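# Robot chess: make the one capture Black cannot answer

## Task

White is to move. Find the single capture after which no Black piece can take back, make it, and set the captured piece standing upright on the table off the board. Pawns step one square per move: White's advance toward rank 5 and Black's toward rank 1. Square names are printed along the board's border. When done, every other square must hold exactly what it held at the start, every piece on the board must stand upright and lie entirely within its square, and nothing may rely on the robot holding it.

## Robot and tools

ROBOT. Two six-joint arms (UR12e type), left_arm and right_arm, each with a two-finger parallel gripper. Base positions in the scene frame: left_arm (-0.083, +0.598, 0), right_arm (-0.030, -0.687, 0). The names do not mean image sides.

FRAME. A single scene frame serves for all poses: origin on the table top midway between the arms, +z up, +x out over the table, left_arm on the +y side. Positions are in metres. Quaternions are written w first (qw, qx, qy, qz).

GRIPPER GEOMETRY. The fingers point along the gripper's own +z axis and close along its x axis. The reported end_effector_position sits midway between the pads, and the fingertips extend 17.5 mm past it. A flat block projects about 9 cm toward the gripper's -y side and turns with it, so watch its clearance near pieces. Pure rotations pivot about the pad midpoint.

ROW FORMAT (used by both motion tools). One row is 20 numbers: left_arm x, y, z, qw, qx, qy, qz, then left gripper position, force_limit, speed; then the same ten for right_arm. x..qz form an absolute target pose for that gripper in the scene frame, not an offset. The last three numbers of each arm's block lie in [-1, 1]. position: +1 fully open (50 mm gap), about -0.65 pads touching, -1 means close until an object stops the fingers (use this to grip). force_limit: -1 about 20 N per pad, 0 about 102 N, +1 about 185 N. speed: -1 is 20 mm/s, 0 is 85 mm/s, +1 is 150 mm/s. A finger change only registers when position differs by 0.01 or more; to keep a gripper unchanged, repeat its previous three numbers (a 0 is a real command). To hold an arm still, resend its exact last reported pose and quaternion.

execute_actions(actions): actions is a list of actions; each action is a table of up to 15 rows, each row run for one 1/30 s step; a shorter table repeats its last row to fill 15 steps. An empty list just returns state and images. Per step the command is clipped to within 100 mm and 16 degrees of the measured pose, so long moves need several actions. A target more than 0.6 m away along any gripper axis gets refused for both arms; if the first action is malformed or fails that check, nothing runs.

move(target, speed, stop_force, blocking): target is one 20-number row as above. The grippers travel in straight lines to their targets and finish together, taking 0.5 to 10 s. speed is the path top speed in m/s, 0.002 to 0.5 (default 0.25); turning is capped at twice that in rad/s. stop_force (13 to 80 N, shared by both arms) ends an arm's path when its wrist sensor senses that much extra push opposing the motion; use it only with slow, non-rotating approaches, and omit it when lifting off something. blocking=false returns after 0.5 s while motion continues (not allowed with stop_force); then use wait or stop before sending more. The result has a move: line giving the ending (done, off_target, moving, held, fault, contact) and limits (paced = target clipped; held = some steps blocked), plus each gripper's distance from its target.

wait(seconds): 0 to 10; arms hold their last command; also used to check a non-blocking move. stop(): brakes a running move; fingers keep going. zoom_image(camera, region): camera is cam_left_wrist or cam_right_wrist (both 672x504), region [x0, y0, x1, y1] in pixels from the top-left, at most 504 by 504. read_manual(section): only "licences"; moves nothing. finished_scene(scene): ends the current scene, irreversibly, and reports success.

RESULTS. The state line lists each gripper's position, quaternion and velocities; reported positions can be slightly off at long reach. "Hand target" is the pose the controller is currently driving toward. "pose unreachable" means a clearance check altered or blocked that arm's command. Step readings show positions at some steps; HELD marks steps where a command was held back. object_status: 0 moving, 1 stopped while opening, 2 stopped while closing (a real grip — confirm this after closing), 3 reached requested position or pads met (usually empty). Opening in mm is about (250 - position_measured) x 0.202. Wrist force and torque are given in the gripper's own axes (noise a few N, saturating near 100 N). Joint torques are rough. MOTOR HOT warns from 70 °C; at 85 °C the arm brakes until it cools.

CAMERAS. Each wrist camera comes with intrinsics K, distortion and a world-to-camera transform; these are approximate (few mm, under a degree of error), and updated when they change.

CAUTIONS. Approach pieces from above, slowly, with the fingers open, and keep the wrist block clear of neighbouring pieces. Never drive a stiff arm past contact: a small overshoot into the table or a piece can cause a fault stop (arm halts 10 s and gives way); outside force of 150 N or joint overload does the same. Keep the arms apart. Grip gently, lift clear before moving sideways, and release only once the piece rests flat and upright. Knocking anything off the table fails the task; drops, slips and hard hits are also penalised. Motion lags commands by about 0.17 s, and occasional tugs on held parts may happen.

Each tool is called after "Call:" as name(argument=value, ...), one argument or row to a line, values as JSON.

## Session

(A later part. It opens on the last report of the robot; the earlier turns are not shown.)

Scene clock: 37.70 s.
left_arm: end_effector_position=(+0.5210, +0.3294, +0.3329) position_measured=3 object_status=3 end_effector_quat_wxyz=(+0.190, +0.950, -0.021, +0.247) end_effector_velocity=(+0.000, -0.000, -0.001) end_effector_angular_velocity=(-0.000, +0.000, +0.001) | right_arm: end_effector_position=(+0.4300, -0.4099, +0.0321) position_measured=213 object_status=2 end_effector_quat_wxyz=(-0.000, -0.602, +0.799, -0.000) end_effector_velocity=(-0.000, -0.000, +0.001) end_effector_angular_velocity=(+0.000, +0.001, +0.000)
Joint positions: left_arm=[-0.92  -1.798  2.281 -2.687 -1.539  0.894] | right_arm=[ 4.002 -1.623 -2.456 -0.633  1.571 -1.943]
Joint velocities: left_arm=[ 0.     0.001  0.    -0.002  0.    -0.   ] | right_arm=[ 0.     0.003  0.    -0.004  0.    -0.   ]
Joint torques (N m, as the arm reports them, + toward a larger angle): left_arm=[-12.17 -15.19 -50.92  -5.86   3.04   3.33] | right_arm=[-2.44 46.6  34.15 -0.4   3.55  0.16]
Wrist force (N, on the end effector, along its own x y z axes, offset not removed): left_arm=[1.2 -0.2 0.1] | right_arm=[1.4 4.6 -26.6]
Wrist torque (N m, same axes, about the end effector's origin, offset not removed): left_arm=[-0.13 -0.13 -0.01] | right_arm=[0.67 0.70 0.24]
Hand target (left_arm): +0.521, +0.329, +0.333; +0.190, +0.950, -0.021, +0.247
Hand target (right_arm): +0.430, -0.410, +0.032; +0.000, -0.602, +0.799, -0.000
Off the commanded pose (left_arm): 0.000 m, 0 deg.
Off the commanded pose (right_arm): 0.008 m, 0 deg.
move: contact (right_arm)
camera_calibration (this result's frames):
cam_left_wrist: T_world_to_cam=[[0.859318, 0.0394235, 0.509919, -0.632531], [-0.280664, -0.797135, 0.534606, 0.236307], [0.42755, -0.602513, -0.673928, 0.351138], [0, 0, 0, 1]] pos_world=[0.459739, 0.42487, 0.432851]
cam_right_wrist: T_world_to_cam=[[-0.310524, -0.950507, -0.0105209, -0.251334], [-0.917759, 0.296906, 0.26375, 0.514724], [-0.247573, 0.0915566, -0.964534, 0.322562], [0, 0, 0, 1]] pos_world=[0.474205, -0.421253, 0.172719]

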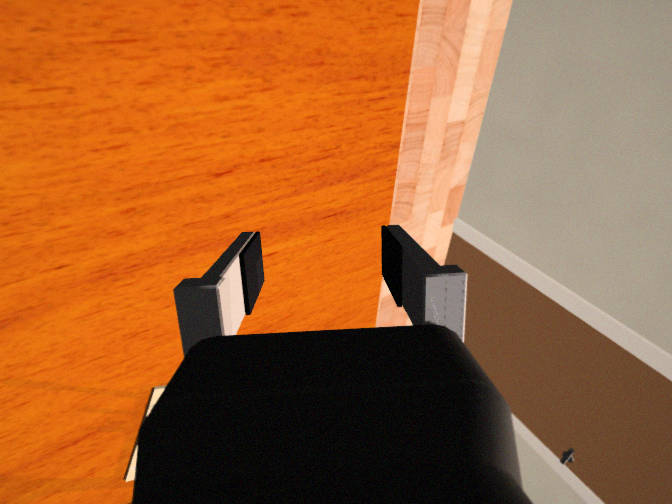

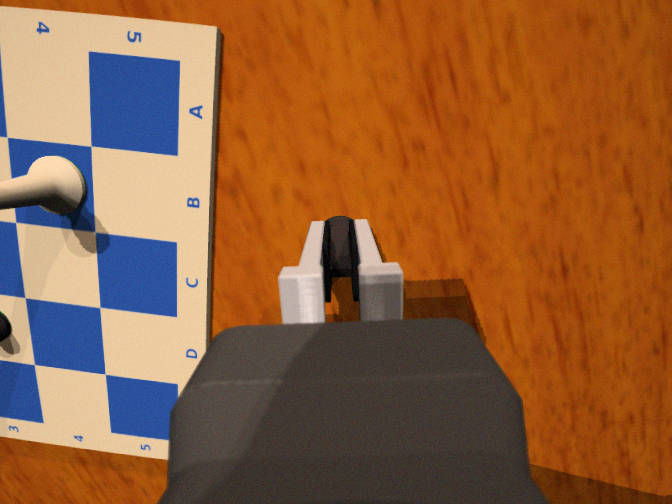

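Call:
move(
  target=[0.521,0.3294,0.3329,0.19,0.95,-0.021,0.247,1,0,0,0.43,-0.41,0.0328,0,-0.602,0.799,0,0.5,-0.7,0],
)

Call:
move(
  target=[0.521,0.3294,0.3329,0.19,0.95,-0.021,0.247,1,0,0,0.43,-0.41,0.10,0,-0.602,0.799,0,0.5,-0.7,0],
)

Call:
move(
  target=[0.521,0.3294,0.3329,0.19,0.95,-0.021,0.247,1,0,0,0.494,-0.2995,0.10,0,-0.602,0.799,0,0.5,-0.7,0],
)

Call:
zoom_image(
  camera="cam_right_wrist",
  region=[220,80,460,320],
)

Scene clock: 41.43 s.
left_arm: end_effector_position=(+0.5210, +0.3294, +0.3329) position_measured=3 object_status=3 end_effector_quat_wxyz=(+0.190, +0.950, -0.021, +0.247) end_effector_velocity=(-0.001, +0.000, -0.000) end_effector_angular_velocity=(+0.001, -0.000, -0.001) | right_arm: end_effector_position=(+0.4300, -0.4100, +0.0328) position_measured=78 object_status=3 end_effector_quat_wxyz=(-0.000, -0.602, +0.799, -0.000) end_effector_velocity=(+0.000, +0.000, +0.001) end_effector_angular_velocity=(+0.001, -0.001, +0.000)
Joint positions: left_arm=[-0.92  -1.798  2.281 -2.687 -1.539  0.894] | right_arm=[ 4.002 -1.622 -2.456 -0.635  1.571 -1.944]
Joint velocities: left_arm=[-0.    -0.001  0.001  0.001  0.     0.   ] | right_arm=[ 0.     0.001 -0.     0.001 -0.    -0.   ]
Joint torques (N m, as the arm reports them, + toward a larger angle): left_arm=[-10.83 -12.8  -49.46  -6.     2.43   3.26] | right_arm=[-12.88  58.8   44.36   2.27   3.35  -3.01]
Wrist force (N, on the end effector, along its own x y z axes, offset not removed): left_arm=[3.3 2.0 2.1] | right_arm=[0.7 -2.1 -1.6]
Wrist torque (N m, same axes, about the end effector's origin, offset not removed): left_arm=[0.48 -0.66 -0.15] | right_arm=[-0.04 0.18 0.26]
Hand target (left_arm): +0.521, +0.329, +0.333; +0.190, +0.950, -0.021, +0.247
Hand target (right_arm): +0.430, -0.410, +0.033; +0.000, -0.602, +0.799, +0.000
Off the commanded pose (left_arm): 0.000 m, 0 deg.
Off the commanded pose (right_arm): 0.000 m, 0 deg.
move: done
camera_calibration (this result's frames):
cam_left_wrist: T_world_to_cam=[[0.859319, 0.0394237, 0.509919, -0.632531], [-0.280664, -0.797135, 0.534606, 0.236306], [0.42755, -0.602513, -0.673928, 0.351138], [0, 0, 0, 1]] pos_world=[0.459739, 0.42487, 0.432851]
cam_right_wrist: T_world_to_cam=[[-0.310542, -0.9505, -0.0106977, -0.251365], [-0.917757, 0.296875, 0.263795, 0.514576], [-0.247561, 0.0917373, -0.964519, 0.323264], [0, 0, 0, 1]] pos_world=[0.474224, -0.421342, 0.173363]

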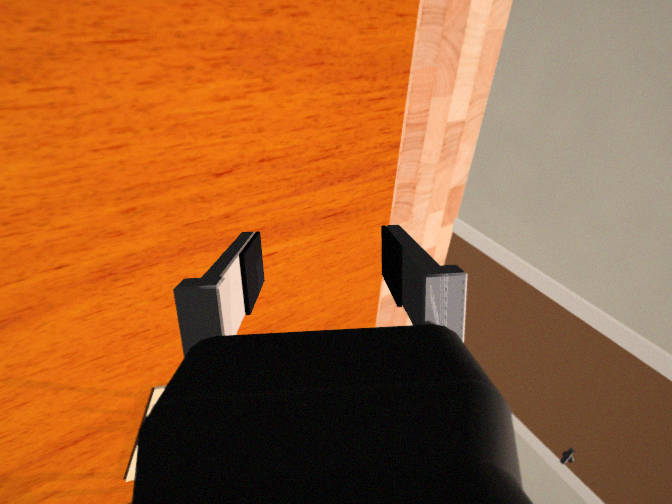

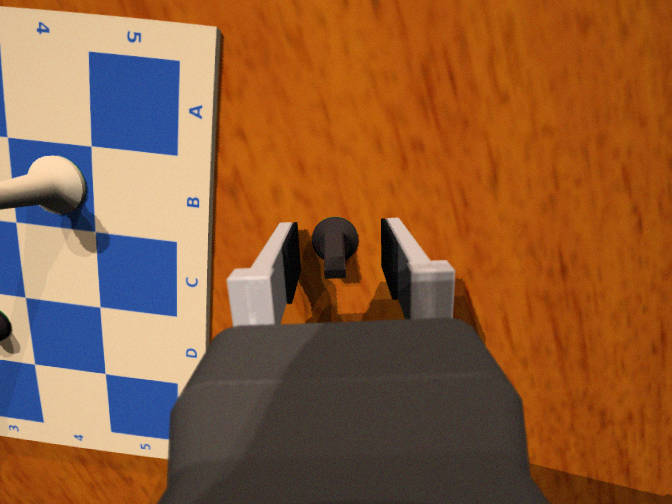

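Scene clock: 42.37 s.
left_arm: end_effector_position=(+0.5210, +0.3294, +0.3329) position_measured=3 object_status=3 end_effector_quat_wxyz=(+0.190, +0.950, -0.021, +0.247) end_effector_velocity=(-0.000, -0.000, +0.000) end_effector_angular_velocity=(-0.001, +0.000, -0.001) | right_arm: end_effector_position=(+0.4300, -0.4101, +0.0998) position_measured=78 object_status=3 end_effector_quat_wxyz=(+0.000, -0.602, +0.799, +0.000) end_effector_velocity=(+0.000, +0.000, +0.002) end_effector_angular_velocity=(-0.000, -0.000, -0.001)
Joint positions: left_arm=[-0.92  -1.798  2.281 -2.687 -1.539  0.894] | right_arm=[ 4.002 -1.496 -2.402 -0.814  1.571 -1.944]
Joint velocities: left_arm=[-0.     0.    -0.    -0.    -0.001 -0.   ] | right_arm=[ 0.     0.003  0.002 -0.006 -0.     0.001]
Joint torques (N m, as the arm reports them, + toward a larger angle): left_arm=[-12.29 -13.21 -49.52  -5.61   2.75   3.45] | right_arm=[14.15 56.25 51.87  2.05  1.32  2.99]
Wrist force (N, on the end effector, along its own x y z axes, offset not removed): left_arm=[-1.3 0.2 0.1] | right_arm=[0.8 1.3 -1.3]
Wrist torque (N m, same axes, about the end effector's origin, offset not removed): left_arm=[0.05 0.22 0.03] | right_arm=[0.55 0.14 0.17]
Hand target (left_arm): +0.521, +0.329, +0.333; +0.190, +0.950, -0.021, +0.247
Hand target (right_arm): +0.430, -0.410, +0.100; +0.000, -0.602, +0.799, +0.000
Off the commanded pose (left_arm): 0.000 m, 0 deg.
Off the commanded pose (right_arm): 0.000 m, 0 deg.
move: done
camera_calibration (this result's frames):
cam_left_wrist: T_world_to_cam=[[0.859319, 0.0394236, 0.509919, -0.632531], [-0.280664, -0.797135, 0.534606, 0.236306], [0.42755, -0.602513, -0.673928, 0.351138], [0, 0, 0, 1]] pos_world=[0.459739, 0.42487, 0.43285]
cam_right_wrist: T_world_to_cam=[[-0.310526, -0.950504, -0.0107773, -0.250721], [-0.917774, 0.296843, 0.263771, 0.496892], [-0.247516, 0.0917987, -0.964525, 0.387939], [0, 0, 0, 1]] pos_world=[0.4742, -0.421423, 0.240409]

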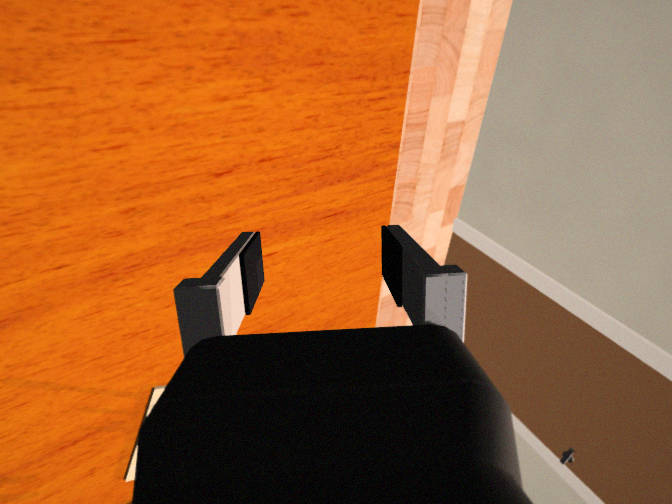

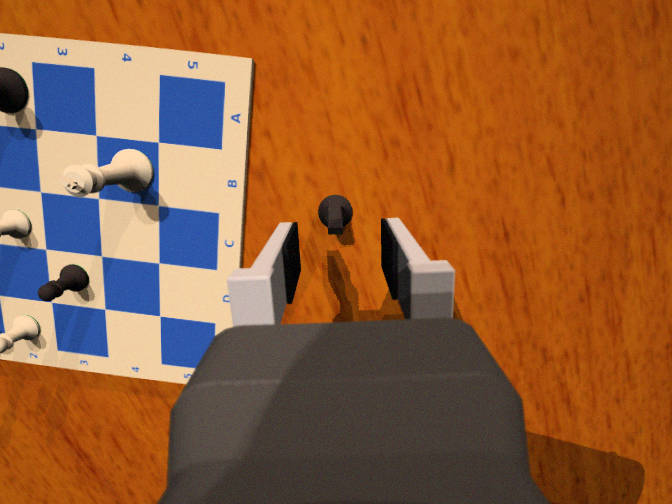

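Scene clock: 43.50 s.
left_arm: end_effector_position=(+0.5210, +0.3294, +0.3329) position_measured=3 object_status=3 end_effector_quat_wxyz=(+0.190, +0.950, -0.021, +0.247) end_effector_velocity=(+0.000, +0.000, +0.000) end_effector_angular_velocity=(+0.001, -0.001, +0.001) | right_arm: end_effector_position=(+0.4939, -0.2997, +0.1000) position_measured=78 object_status=3 end_effector_quat_wxyz=(+0.000, -0.602, +0.799, -0.000) end_effector_velocity=(+0.001, +0.002, +0.000) end_effector_angular_velocity=(+0.000, -0.000, +0.001)
Joint positions: left_arm=[-0.92  -1.798  2.281 -2.687 -1.539  0.894] | right_arm=[ 4.028 -1.691 -2.2   -0.821  1.571 -1.917]
Joint velocities: left_arm=[ 0.     0.     0.    -0.001  0.001  0.   ] | right_arm=[-0.    -0.003  0.004 -0.001 -0.    -0.001]
Joint torques (N m, as the arm reports them, + toward a larger angle): left_arm=[-11.6  -14.51 -50.62  -6.24   2.53   3.37] | right_arm=[12.69 32.03 53.13  2.14 -0.23  2.85]
Wrist force (N, on the end effector, along its own x y z axes, offset not removed): left_arm=[3.2 -1.1 0.3] | right_arm=[-0.4 1.4 -0.8]
Wrist torque (N m, same axes, about the end effector's origin, offset not removed): left_arm=[-0.24 -0.61 -0.17] | right_arm=[0.54 0.43 0.19]
Hand target (left_arm): +0.521, +0.329, +0.333; +0.190, +0.950, -0.021, +0.247
Hand target (right_arm): +0.494, -0.300, +0.100; -0.000, -0.602, +0.799, +0.000
Off the commanded pose (left_arm): 0.000 m, 0 deg.
Off the commanded pose (right_arm): 0.000 m, 0 deg.
move: done
camera_calibration (this result's frames):
cam_left_wrist: T_world_to_cam=[[0.859319, 0.0394235, 0.509919, -0.632531], [-0.280664, -0.797135, 0.534606, 0.236307], [0.42755, -0.602513, -0.673928, 0.351138], [0, 0, 0, 1]] pos_world=[0.459739, 0.42487, 0.432851]
cam_right_wrist: T_world_to_cam=[[-0.31053, -0.950504, -0.010661, -0.125963], [-0.917777, 0.296881, 0.263719, 0.522793], [-0.247501, 0.0916772, -0.964541, 0.393801], [0, 0, 0, 1]] pos_world=[0.538158, -0.311038, 0.240623]

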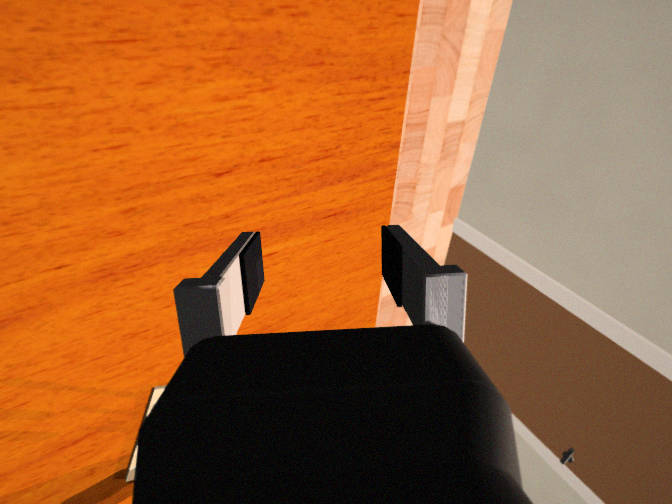

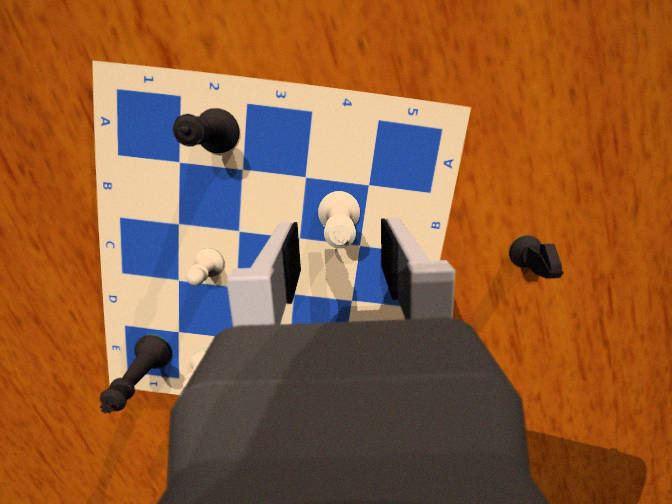

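Region (220, 80, 460, 320) of cam_right_wrist's 672x504 image, scaled by 2.100, with more detail than that image has.

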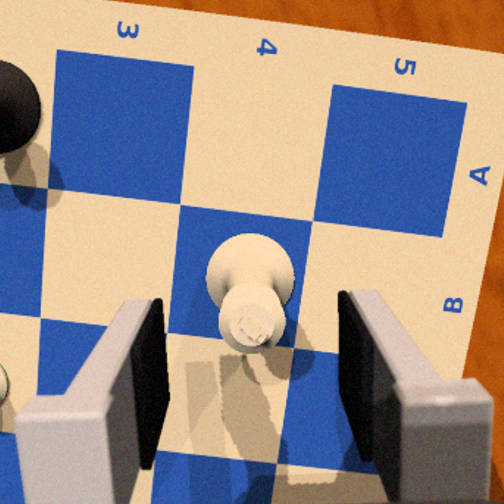

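Call:
move(
  target=[0.521,0.3294,0.3329,0.19,0.95,-0.021,0.247,1,0,0,0.494,-0.2995,0.05,0,-0.602,0.799,0,0.5,-0.7,0],
  speed=0.12,
)

Call:
move(
  target=[0.521,0.3294,0.3329,0.19,0.95,-0.021,0.247,1,0,0,0.494,-0.2995,0.05,0,-0.602,0.799,0,-1,-0.7,-0.6],
)

Call:
move(
  target=[0.521,0.3294,0.3329,0.19,0.95,-0.021,0.247,1,0,0,0.494,-0.2995,0.06,0,-0.602,0.799,0,-1,-0.7,-0.6],
  speed=0.05,
)

Call:
move(
  target=[0.521,0.3294,0.3329,0.19,0.95,-0.021,0.247,1,0,0,0.4445,-0.3155,0.053,0,-0.602,0.799,0,-1,-0.7,-0.6],
  speed=0.1,
)

Call:
zoom_image(
  camera="cam_right_wrist",
  region=[220,80,460,320],
)

Scene clock: 49.27 s.
left_arm: end_effector_position=(+0.5210, +0.3294, +0.3329) position_measured=3 object_status=3 end_effector_quat_wxyz=(+0.190, +0.950, -0.021, +0.247) end_effector_velocity=(-0.000, -0.000, -0.000) end_effector_angular_velocity=(-0.000, +0.000, -0.001) | right_arm: end_effector_position=(+0.4940, -0.2994, +0.0501) position_measured=78 object_status=3 end_effector_quat_wxyz=(-0.000, -0.602, +0.799, +0.000) end_effector_velocity=(+0.000, -0.000, -0.002) end_effector_angular_velocity=(+0.001, -0.000, -0.000)
Joint positions: left_arm=[-0.92  -1.798  2.281 -2.687 -1.539  0.894] | right_arm=[ 4.028 -1.765 -2.234 -0.713  1.571 -1.917]
Joint velocities: left_arm=[-0.     0.     0.    -0.    -0.001  0.   ] | right_arm=[-0.001 -0.004 -0.001  0.005  0.    -0.   ]
Joint torques (N m, as the arm reports them, + toward a larger angle): left_arm=[-14.99 -14.44 -49.83  -6.54   2.45   3.32] | right_arm=[-14.62  39.31  29.07   5.83   2.04  -1.33]
Wrist force (N, on the end effector, along its own x y z axes, offset not removed): left_arm=[1.9 -0.6 -0.3] | right_arm=[0.6 1.5 -0.5]
Wrist torque (N m, same axes, about the end effector's origin, offset not removed): left_arm=[-0.21 -0.29 -0.13] | right_arm=[0.68 0.11 0.25]
Hand target (left_arm): +0.521, +0.329, +0.333; +0.190, +0.950, -0.021, +0.247
Hand target (right_arm): +0.494, -0.299, +0.050; -0.000, -0.602, +0.799, -0.000
Off the commanded pose (left_arm): 0.000 m, 0 deg.
Off the commanded pose (right_arm): 0.000 m, 0 deg.
move: done
camera_calibration (this result's frames):
cam_left_wrist: T_world_to_cam=[[0.859319, 0.0394234, 0.509919, -0.632531], [-0.280664, -0.797135, 0.534606, 0.236307], [0.42755, -0.602513, -0.673928, 0.351138], [0, 0, 0, 1]] pos_world=[0.459739, 0.42487, 0.432851]
cam_right_wrist: T_world_to_cam=[[-0.310554, -0.950495, -0.0106956, -0.126199], [-0.917741, 0.296884, 0.263841, 0.535872], [-0.247604, 0.0917527, -0.964507, 0.345727], [0, 0, 0, 1]] pos_world=[0.538203, -0.310764, 0.190722]

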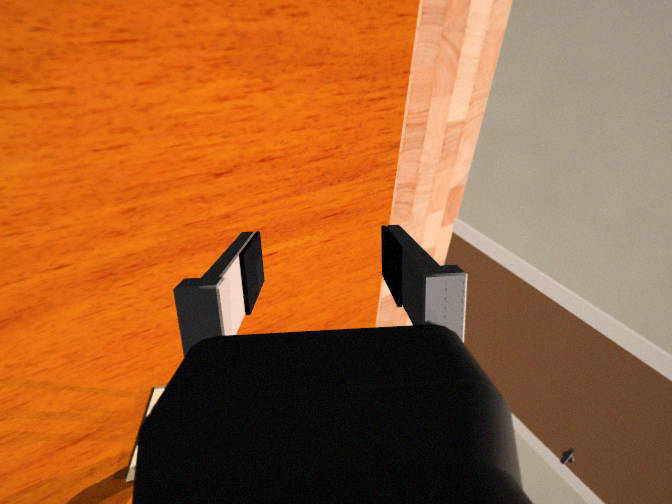

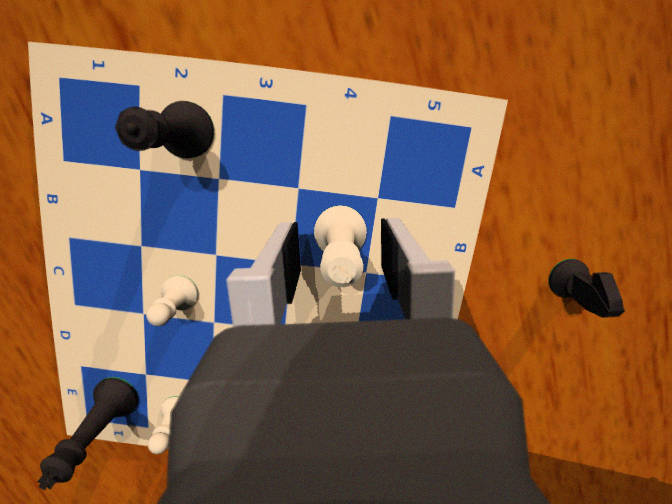

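Scene clock: 49.97 s.
left_arm: end_effector_position=(+0.5210, +0.3294, +0.3329) position_measured=3 object_status=3 end_effector_quat_wxyz=(+0.190, +0.950, -0.021, +0.247) end_effector_velocity=(-0.000, -0.000, -0.001) end_effector_angular_velocity=(+0.000, +0.001, -0.000) | right_arm: end_effector_position=(+0.4940, -0.2995, +0.0500) position_measured=183 object_status=2 end_effector_quat_wxyz=(+0.000, -0.602, +0.799, +0.000) end_effector_velocity=(+0.000, -0.000, +0.000) end_effector_angular_velocity=(-0.000, -0.000, -0.001)
Joint positions: left_arm=[-0.92  -1.798  2.281 -2.687 -1.539  0.894] | right_arm=[ 4.028 -1.765 -2.234 -0.713  1.571 -1.917]
Joint velocities: left_arm=[ 0.     0.     0.     0.001 -0.001 -0.   ] | right_arm=[-0.     0.     0.    -0.001 -0.     0.001]
Joint torques (N m, as the arm reports them, + toward a larger angle): left_arm=[-13.39 -13.34 -48.46  -6.37   2.17   3.1 ] | right_arm=[-14.51  34.33  28.36   6.73   0.83  -3.2 ]
Wrist force (N, on the end effector, along its own x y z axes, offset not removed): left_arm=[0.1 -3.2 1.4] | right_arm=[2.4 1.6 -0.3]
Wrist torque (N m, same axes, about the end effector's origin, offset not removed): left_arm=[-0.67 0.01 -0.05] | right_arm=[0.62 -0.02 0.24]
Hand target (left_arm): +0.521, +0.329, +0.333; +0.190, +0.950, -0.021, +0.247
Hand target (right_arm): +0.494, -0.299, +0.050; +0.000, -0.602, +0.799, +0.000
Off the commanded pose (left_arm): 0.000 m, 0 deg.
Off the commanded pose (right_arm): 0.000 m, 0 deg.
move: done
camera_calibration (this result's frames):
cam_left_wrist: T_world_to_cam=[[0.859318, 0.0394235, 0.509919, -0.632531], [-0.280665, -0.797134, 0.534606, 0.236306], [0.42755, -0.602513, -0.673928, 0.351138], [0, 0, 0, 1]] pos_world=[0.459739, 0.42487, 0.432851]
cam_right_wrist: T_world_to_cam=[[-0.310536, -0.950501, -0.0107471, -0.126265], [-0.917755, 0.296854, 0.263824, 0.535945], [-0.247575, 0.0917901, -0.964511, 0.345616], [0, 0, 0, 1]] pos_world=[0.538222, -0.310837, 0.190598]

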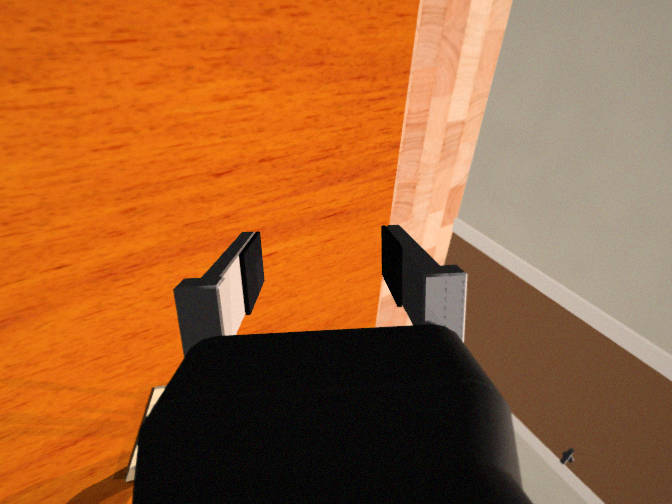

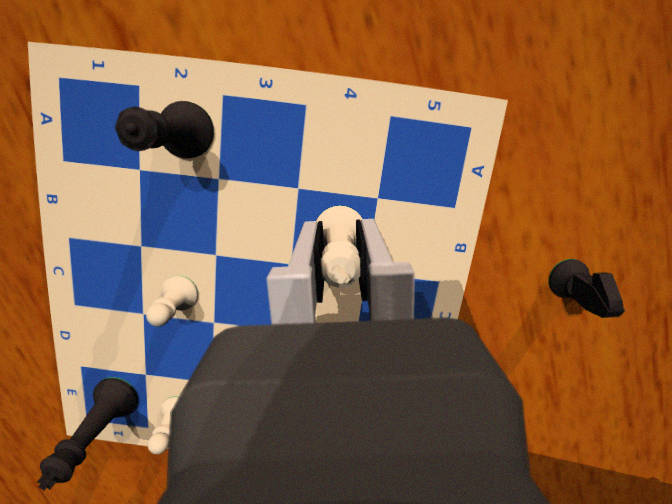

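Scene clock: 50.73 s.
left_arm: end_effector_position=(+0.5210, +0.3294, +0.3329) position_measured=3 object_status=3 end_effector_quat_wxyz=(+0.190, +0.950, -0.021, +0.247) end_effector_velocity=(+0.000, +0.000, -0.000) end_effector_angular_velocity=(+0.001, -0.001, +0.001) | right_arm: end_effector_position=(+0.4940, -0.2995, +0.0598) position_measured=183 object_status=2 end_effector_quat_wxyz=(-0.000, -0.602, +0.799, +0.000) end_effector_velocity=(-0.000, +0.000, +0.002) end_effector_angular_velocity=(+0.000, +0.000, +0.001)
Joint positions: left_arm=[-0.92  -1.798  2.281 -2.687 -1.539  0.894] | right_arm=[ 4.028 -1.75  -2.228 -0.734  1.571 -1.917]
Joint velocities: left_arm=[-0.     0.     0.    -0.001  0.001 -0.   ] | right_arm=[ 0.     0.003  0.002 -0.005  0.    -0.   ]
Joint torques (N m, as the arm reports them, + toward a larger angle): left_arm=[-13.74 -14.74 -48.12  -5.91   2.49   3.08] | right_arm=[-14.58  75.72  48.28   2.56  -0.96  -2.9 ]
Wrist force (N, on the end effector, along its own x y z axes, offset not removed): left_arm=[0.5 -1.1 1.0] | right_arm=[0.3 1.9 -0.2]
Wrist torque (N m, same axes, about the end effector's origin, offset not removed): left_arm=[-0.22 -0.16 0.07] | right_arm=[0.76 0.21 0.18]
Hand target (left_arm): +0.521, +0.329, +0.333; +0.190, +0.950, -0.021, +0.247
Hand target (right_arm): +0.494, -0.300, +0.060; +0.000, -0.602, +0.799, +0.000
Off the commanded pose (left_arm): 0.000 m, 0 deg.
Off the commanded pose (right_arm): 0.000 m, 0 deg.
move: done
camera_calibration (this result's frames):
cam_left_wrist: T_world_to_cam=[[0.859318, 0.0394235, 0.509919, -0.632531], [-0.280664, -0.797135, 0.534606, 0.236307], [0.42755, -0.602513, -0.673928, 0.351138], [0, 0, 0, 1]] pos_world=[0.459739, 0.42487, 0.432851]
cam_right_wrist: T_world_to_cam=[[-0.310533, -0.950502, -0.0107248, -0.126182], [-0.917752, 0.296856, 0.263831, 0.533358], [-0.247589, 0.091771, -0.964509, 0.355068], [0, 0, 0, 1]] pos_world=[0.538218, -0.310852, 0.200397]

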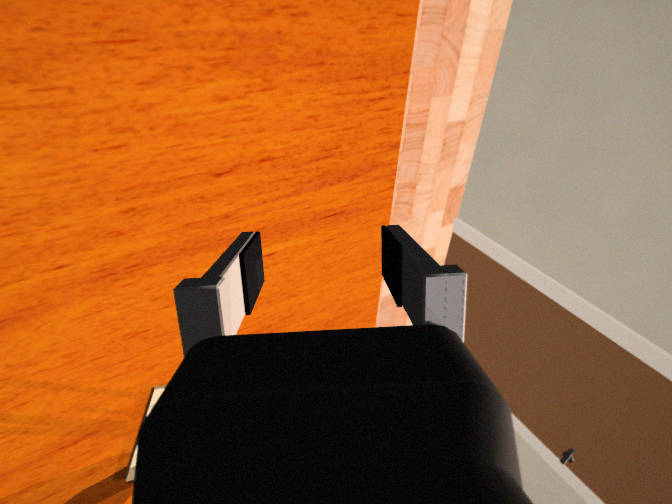

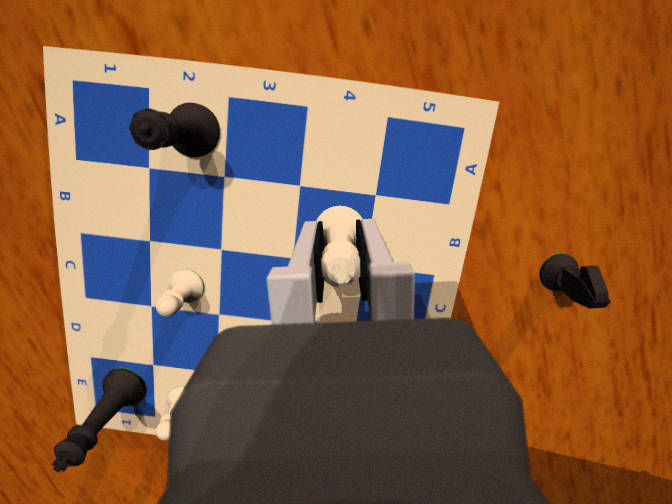

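Scene clock: 51.73 s.
left_arm: end_effector_position=(+0.5210, +0.3294, +0.3329) position_measured=3 object_status=3 end_effector_quat_wxyz=(+0.190, +0.950, -0.021, +0.247) end_effector_velocity=(-0.000, +0.000, +0.000) end_effector_angular_velocity=(-0.000, -0.000, -0.000) | right_arm: end_effector_position=(+0.4446, -0.3154, +0.0530) position_measured=183 object_status=2 end_effector_quat_wxyz=(-0.000, -0.602, +0.799, +0.000) end_effector_velocity=(-0.002, -0.000, +0.000) end_effector_angular_velocity=(+0.000, -0.000, +0.001)
Joint positions: left_arm=[-0.92  -1.798  2.281 -2.687 -1.539  0.894] | right_arm=[ 4.082 -1.69  -2.321 -0.702  1.571 -1.863]
Joint velocities: left_arm=[ 0.    -0.001  0.     0.    -0.     0.   ] | right_arm=[ 0.003  0.004 -0.003  0.    -0.     0.002]
Joint torques (N m, as the arm reports them, + toward a larger angle): left_arm=[-11.61 -16.35 -48.8   -6.48   3.1    3.52] | right_arm=[12.33 67.5  28.18  6.56 -2.95  2.99]
Wrist force (N, on the end effector, along its own x y z axes, offset not removed): left_arm=[-0.1 0.1 1.7] | right_arm=[0.3 -0.1 2.1]
Wrist torque (N m, same axes, about the end effector's origin, offset not removed): left_arm=[-0.03 0.05 0.07] | right_arm=[0.40 0.24 0.11]
Hand target (left_arm): +0.521, +0.329, +0.333; +0.190, +0.950, -0.021, +0.247
Hand target (right_arm): +0.444, -0.315, +0.053; -0.000, -0.602, +0.799, +0.000
Off the commanded pose (left_arm): 0.000 m, 0 deg.
Off the commanded pose (right_arm): 0.000 m, 0 deg.
move: done
camera_calibration (this result's frames):
cam_left_wrist: T_world_to_cam=[[0.859319, 0.0394237, 0.509919, -0.632531], [-0.280664, -0.797135, 0.534606, 0.236306], [0.42755, -0.602513, -0.673928, 0.351138], [0, 0, 0, 1]] pos_world=[0.459739, 0.42487, 0.432851]
cam_right_wrist: T_world_to_cam=[[-0.310527, -0.950504, -0.0107096, -0.156697], [-0.917699, 0.296834, 0.264041, 0.494501], [-0.247793, 0.09182, -0.964452, 0.337804], [0, 0, 0, 1]] pos_world=[0.48885, -0.326743, 0.193549]

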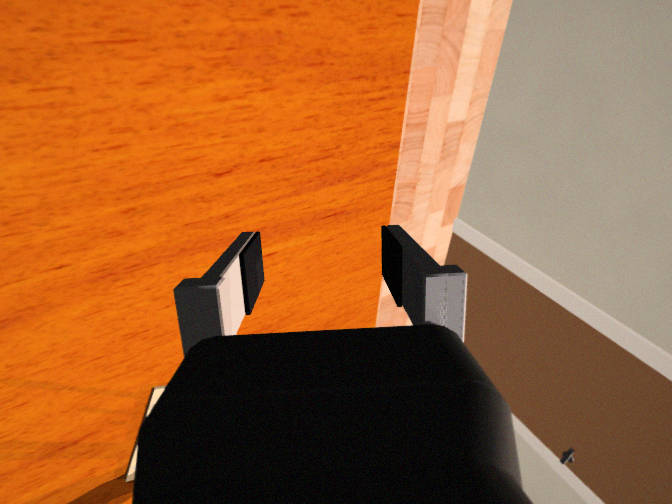

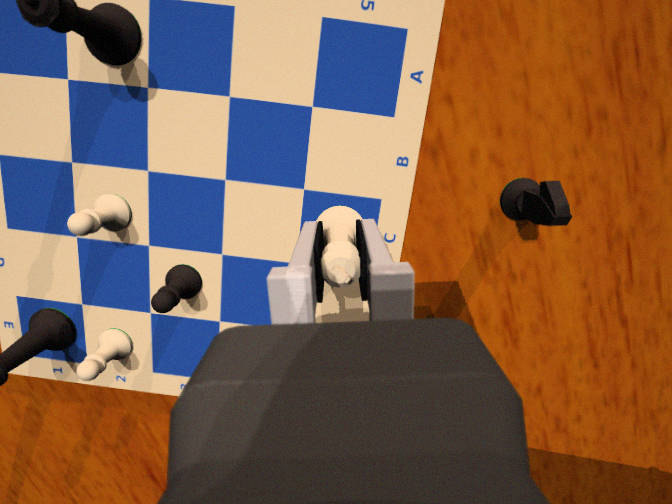

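Region (220, 80, 460, 320) of cam_right_wrist's 672x504 image, scaled by 2.100, with more detail than that image has.

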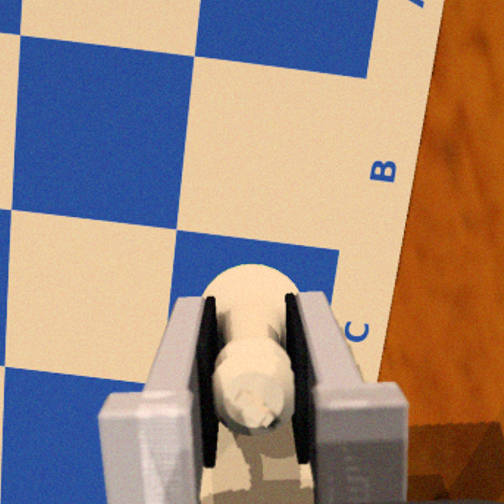

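Call:
move(
  target=[0.521,0.3294,0.3329,0.19,0.95,-0.021,0.247,1,0,0,0.4437,-0.3148,0.0501,0,-0.602,0.799,0,-1,-0.7,-0.6],
  speed=0.01,
)

Call:
move(
  target=[0.521,0.3294,0.3329,0.19,0.95,-0.021,0.247,1,0,0,0.4437,-0.3148,0.0501,0,-0.602,0.799,0,0.5,-0.7,-0.9],
)

Call:
move(
  target=[0.521,0.3294,0.3329,0.19,0.95,-0.021,0.247,1,0,0,0.4437,-0.3148,0.15,0,-0.602,0.799,0,0.5,-0.7,-0.9],
)

Scene clock: 55.40 s.
left_arm: end_effector_position=(+0.5210, +0.3294, +0.3329) position_measured=3 object_status=3 end_effector_quat_wxyz=(+0.190, +0.950, -0.021, +0.247) end_effector_velocity=(+0.000, +0.000, -0.001) end_effector_angular_velocity=(+0.002, +0.001, -0.000) | right_arm: end_effector_position=(+0.4437, -0.3148, +0.0502) position_measured=183 object_status=2 end_effector_quat_wxyz=(+0.000, -0.602, +0.799, +0.000) end_effector_velocity=(-0.000, -0.000, -0.001) end_effector_angular_velocity=(-0.000, -0.000, -0.001)
Joint positions: left_arm=[-0.92  -1.798  2.281 -2.687 -1.539  0.894] | right_arm=[ 4.084 -1.694 -2.323 -0.695  1.571 -1.861]
Joint velocities: left_arm=[-0.     0.001  0.001 -0.     0.     0.   ] | right_arm=[ 0.    -0.001 -0.001  0.002 -0.     0.001]
Joint torques (N m, as the arm reports them, + toward a larger angle): left_arm=[-13.69 -18.15 -47.55  -6.4    2.58   3.37] | right_arm=[13.39 27.24 28.01  6.74 -3.32  3.1 ]
Wrist force (N, on the end effector, along its own x y z axes, offset not removed): left_arm=[3.4 -1.3 -1.0] | right_arm=[0.9 0.5 -0.1]
Wrist torque (N m, same axes, about the end effector's origin, offset not removed): left_arm=[-0.40 -0.65 -0.05] | right_arm=[0.41 0.18 0.16]
Hand target (left_arm): +0.521, +0.329, +0.333; +0.190, +0.950, -0.021, +0.247
Hand target (right_arm): +0.444, -0.315, +0.050; -0.000, -0.602, +0.799, -0.000
Off the commanded pose (left_arm): 0.000 m, 0 deg.
Off the commanded pose (right_arm): 0.000 m, 0 deg.
move: done
camera_calibration (this result's frames):
cam_left_wrist: T_world_to_cam=[[0.859319, 0.0394234, 0.509919, -0.632531], [-0.280664, -0.797135, 0.534606, 0.236307], [0.42755, -0.602513, -0.673928, 0.351138], [0, 0, 0, 1]] pos_world=[0.459739, 0.42487, 0.43285]
cam_right_wrist: T_world_to_cam=[[-0.31053, -0.950503, -0.0107128, -0.156453], [-0.917761, 0.29686, 0.263798, 0.494324], [-0.24756, 0.0917489, -0.964519, 0.334752], [0, 0, 0, 1]] pos_world=[0.487959, -0.326168, 0.190797]

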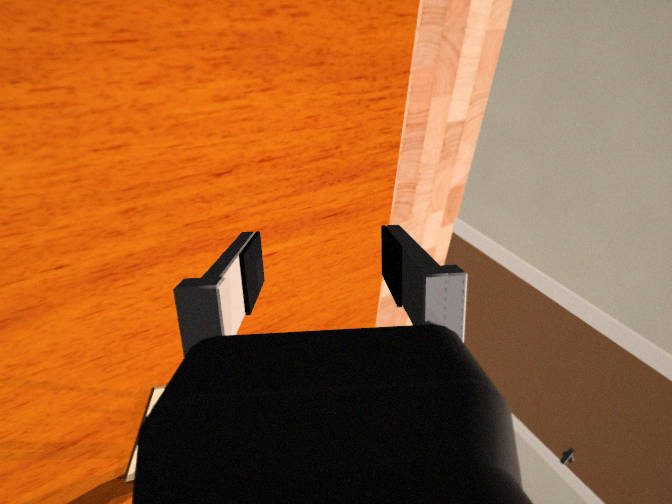

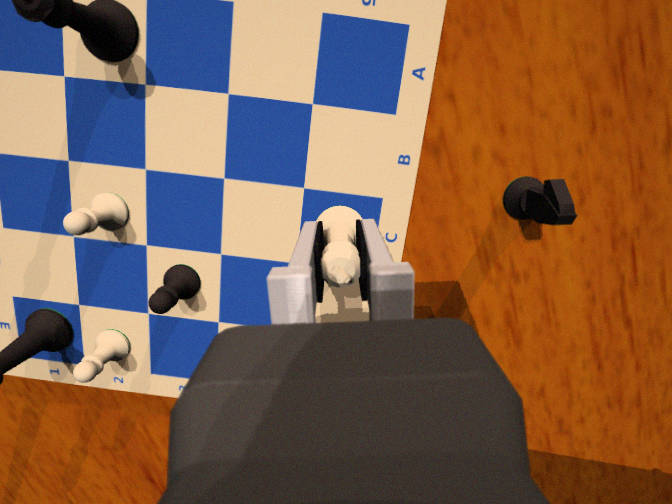

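Scene clock: 56.43 s.
left_arm: end_effector_position=(+0.5210, +0.3294, +0.3329) position_measured=3 object_status=3 end_effector_quat_wxyz=(+0.190, +0.950, -0.021, +0.247) end_effector_velocity=(+0.000, +0.000, +0.001) end_effector_angular_velocity=(-0.001, -0.002, +0.001) | right_arm: end_effector_position=(+0.4437, -0.3148, +0.0501) position_measured=78 object_status=0 end_effector_quat_wxyz=(+0.000, -0.602, +0.799, +0.000) end_effector_velocity=(-0.000, +0.000, -0.000) end_effector_angular_velocity=(+0.000, -0.000, -0.000)
Joint positions: left_arm=[-0.92  -1.798  2.281 -2.687 -1.539  0.894] | right_arm=[ 4.084 -1.695 -2.323 -0.695  1.571 -1.861]
Joint velocities: left_arm=[ 0.    -0.001 -0.    -0.001  0.001  0.   ] | right_arm=[ 0.    -0.    -0.     0.001 -0.     0.001]
Joint torques (N m, as the arm reports them, + toward a larger angle): left_arm=[-14.27 -18.55 -48.42  -6.85   2.49   2.95] | right_arm=[13.48 27.99 27.19  6.52 -3.18  2.96]
Wrist force (N, on the end effector, along its own x y z axes, offset not removed): left_arm=[-1.6 1.1 -1.0] | right_arm=[2.1 2.4 1.9]
Wrist torque (N m, same axes, about the end effector's origin, offset not removed): left_arm=[0.05 0.40 0.15] | right_arm=[0.97 -0.07 0.19]
Hand target (left_arm): +0.521, +0.329, +0.333; +0.190, +0.950, -0.021, +0.247
Hand target (right_arm): +0.444, -0.315, +0.050; -0.000, -0.602, +0.799, -0.000
Off the commanded pose (left_arm): 0.000 m, 0 deg.
Off the commanded pose (right_arm): 0.000 m, 0 deg.
move: done
camera_calibration (this result's frames):
cam_left_wrist: T_world_to_cam=[[0.859319, 0.0394236, 0.509919, -0.632531], [-0.280664, -0.797135, 0.534606, 0.236307], [0.42755, -0.602513, -0.673928, 0.351138], [0, 0, 0, 1]] pos_world=[0.459739, 0.42487, 0.432851]
cam_right_wrist: T_world_to_cam=[[-0.310531, -0.950503, -0.0107079, -0.156442], [-0.91776, 0.296863, 0.263796, 0.494321], [-0.24756, 0.0917442, -0.964519, 0.334626], [0, 0, 0, 1]] pos_world=[0.487928, -0.326144, 0.190678]

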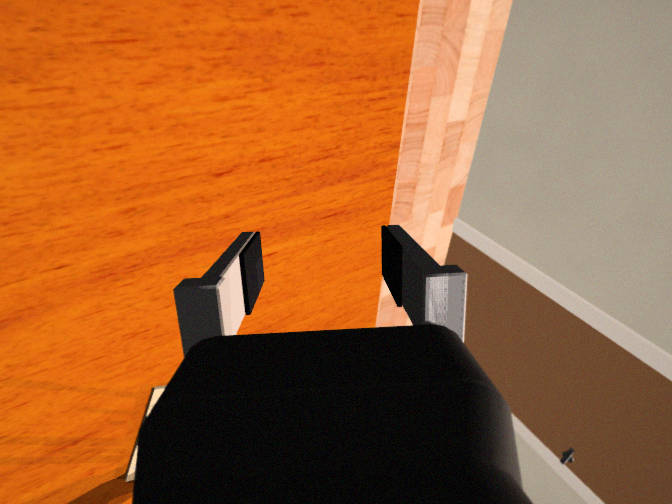

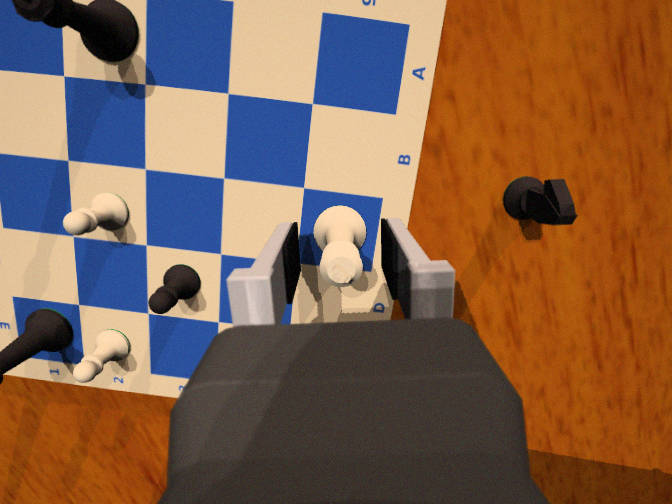

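Scene clock: 57.43 s.
left_arm: end_effector_position=(+0.5210, +0.3294, +0.3329) position_measured=3 object_status=3 end_effector_quat_wxyz=(+0.190, +0.950, -0.021, +0.247) end_effector_velocity=(-0.000, -0.000, -0.000) end_effector_angular_velocity=(+0.000, +0.000, -0.000) | right_arm: end_effector_position=(+0.4437, -0.3149, +0.1499) position_measured=78 object_status=3 end_effector_quat_wxyz=(+0.000, -0.602, +0.799, -0.000) end_effector_velocity=(-0.001, +0.000, +0.001) end_effector_angular_velocity=(-0.002, +0.002, +0.000)
Joint positions: left_arm=[-0.92  -1.798  2.281 -2.687 -1.539  0.894] | right_arm=[ 4.084 -1.546 -2.241 -0.925  1.571 -1.861]
Joint velocities: left_arm=[-0.001  0.     0.    -0.     0.    -0.   ] | right_arm=[ 0.001  0.001  0.002 -0.006  0.001  0.   ]
Joint torques (N m, as the arm reports them, + toward a larger angle): left_arm=[-12.19 -14.46 -48.71  -6.71   2.54   3.32] | right_arm=[14.15 62.23 56.52  1.66  3.19  2.95]
Wrist force (N, on the end effector, along its own x y z axes, offset not removed): left_arm=[2.6 0.4 -0.5] | right_arm=[-0.3 -0.8 -1.7]
Wrist torque (N m, same axes, about the end effector's origin, offset not removed): left_arm=[-0.01 -0.51 -0.08] | right_arm=[0.16 0.28 0.25]
Hand target (left_arm): +0.521, +0.329, +0.333; +0.190, +0.950, -0.021, +0.247
Hand target (right_arm): +0.444, -0.315, +0.150; +0.000, -0.602, +0.799, +0.000
Off the commanded pose (left_arm): 0.000 m, 0 deg.
Off the commanded pose (right_arm): 0.000 m, 0 deg.
move: done
camera_calibration (this result's frames):
cam_left_wrist: T_world_to_cam=[[0.859319, 0.0394234, 0.509919, -0.632531], [-0.280664, -0.797135, 0.534606, 0.236307], [0.42755, -0.602513, -0.673928, 0.351138], [0, 0, 0, 1]] pos_world=[0.459739, 0.42487, 0.43285]
cam_right_wrist: T_world_to_cam=[[-0.310528, -0.950504, -0.0107142, -0.155495], [-0.917806, 0.296874, 0.263624, 0.468085], [-0.247394, 0.091696, -0.964566, 0.430802], [0, 0, 0, 1]] pos_world=[0.487904, -0.326264, 0.290473]

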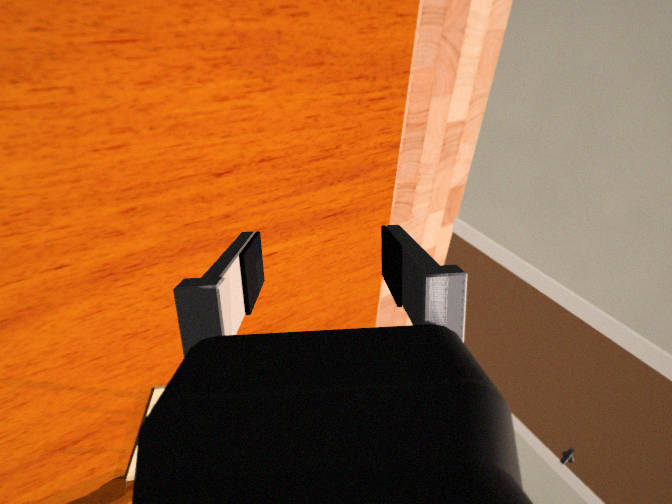

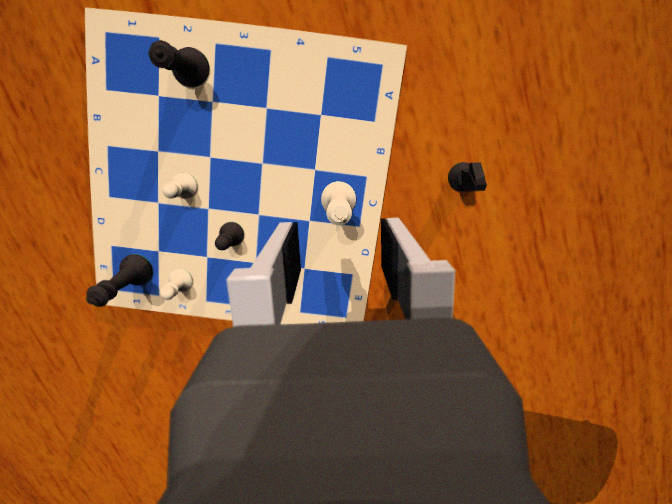

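Call:
finished_scene(
  scene=1,
)

The scene is finished: the task was done.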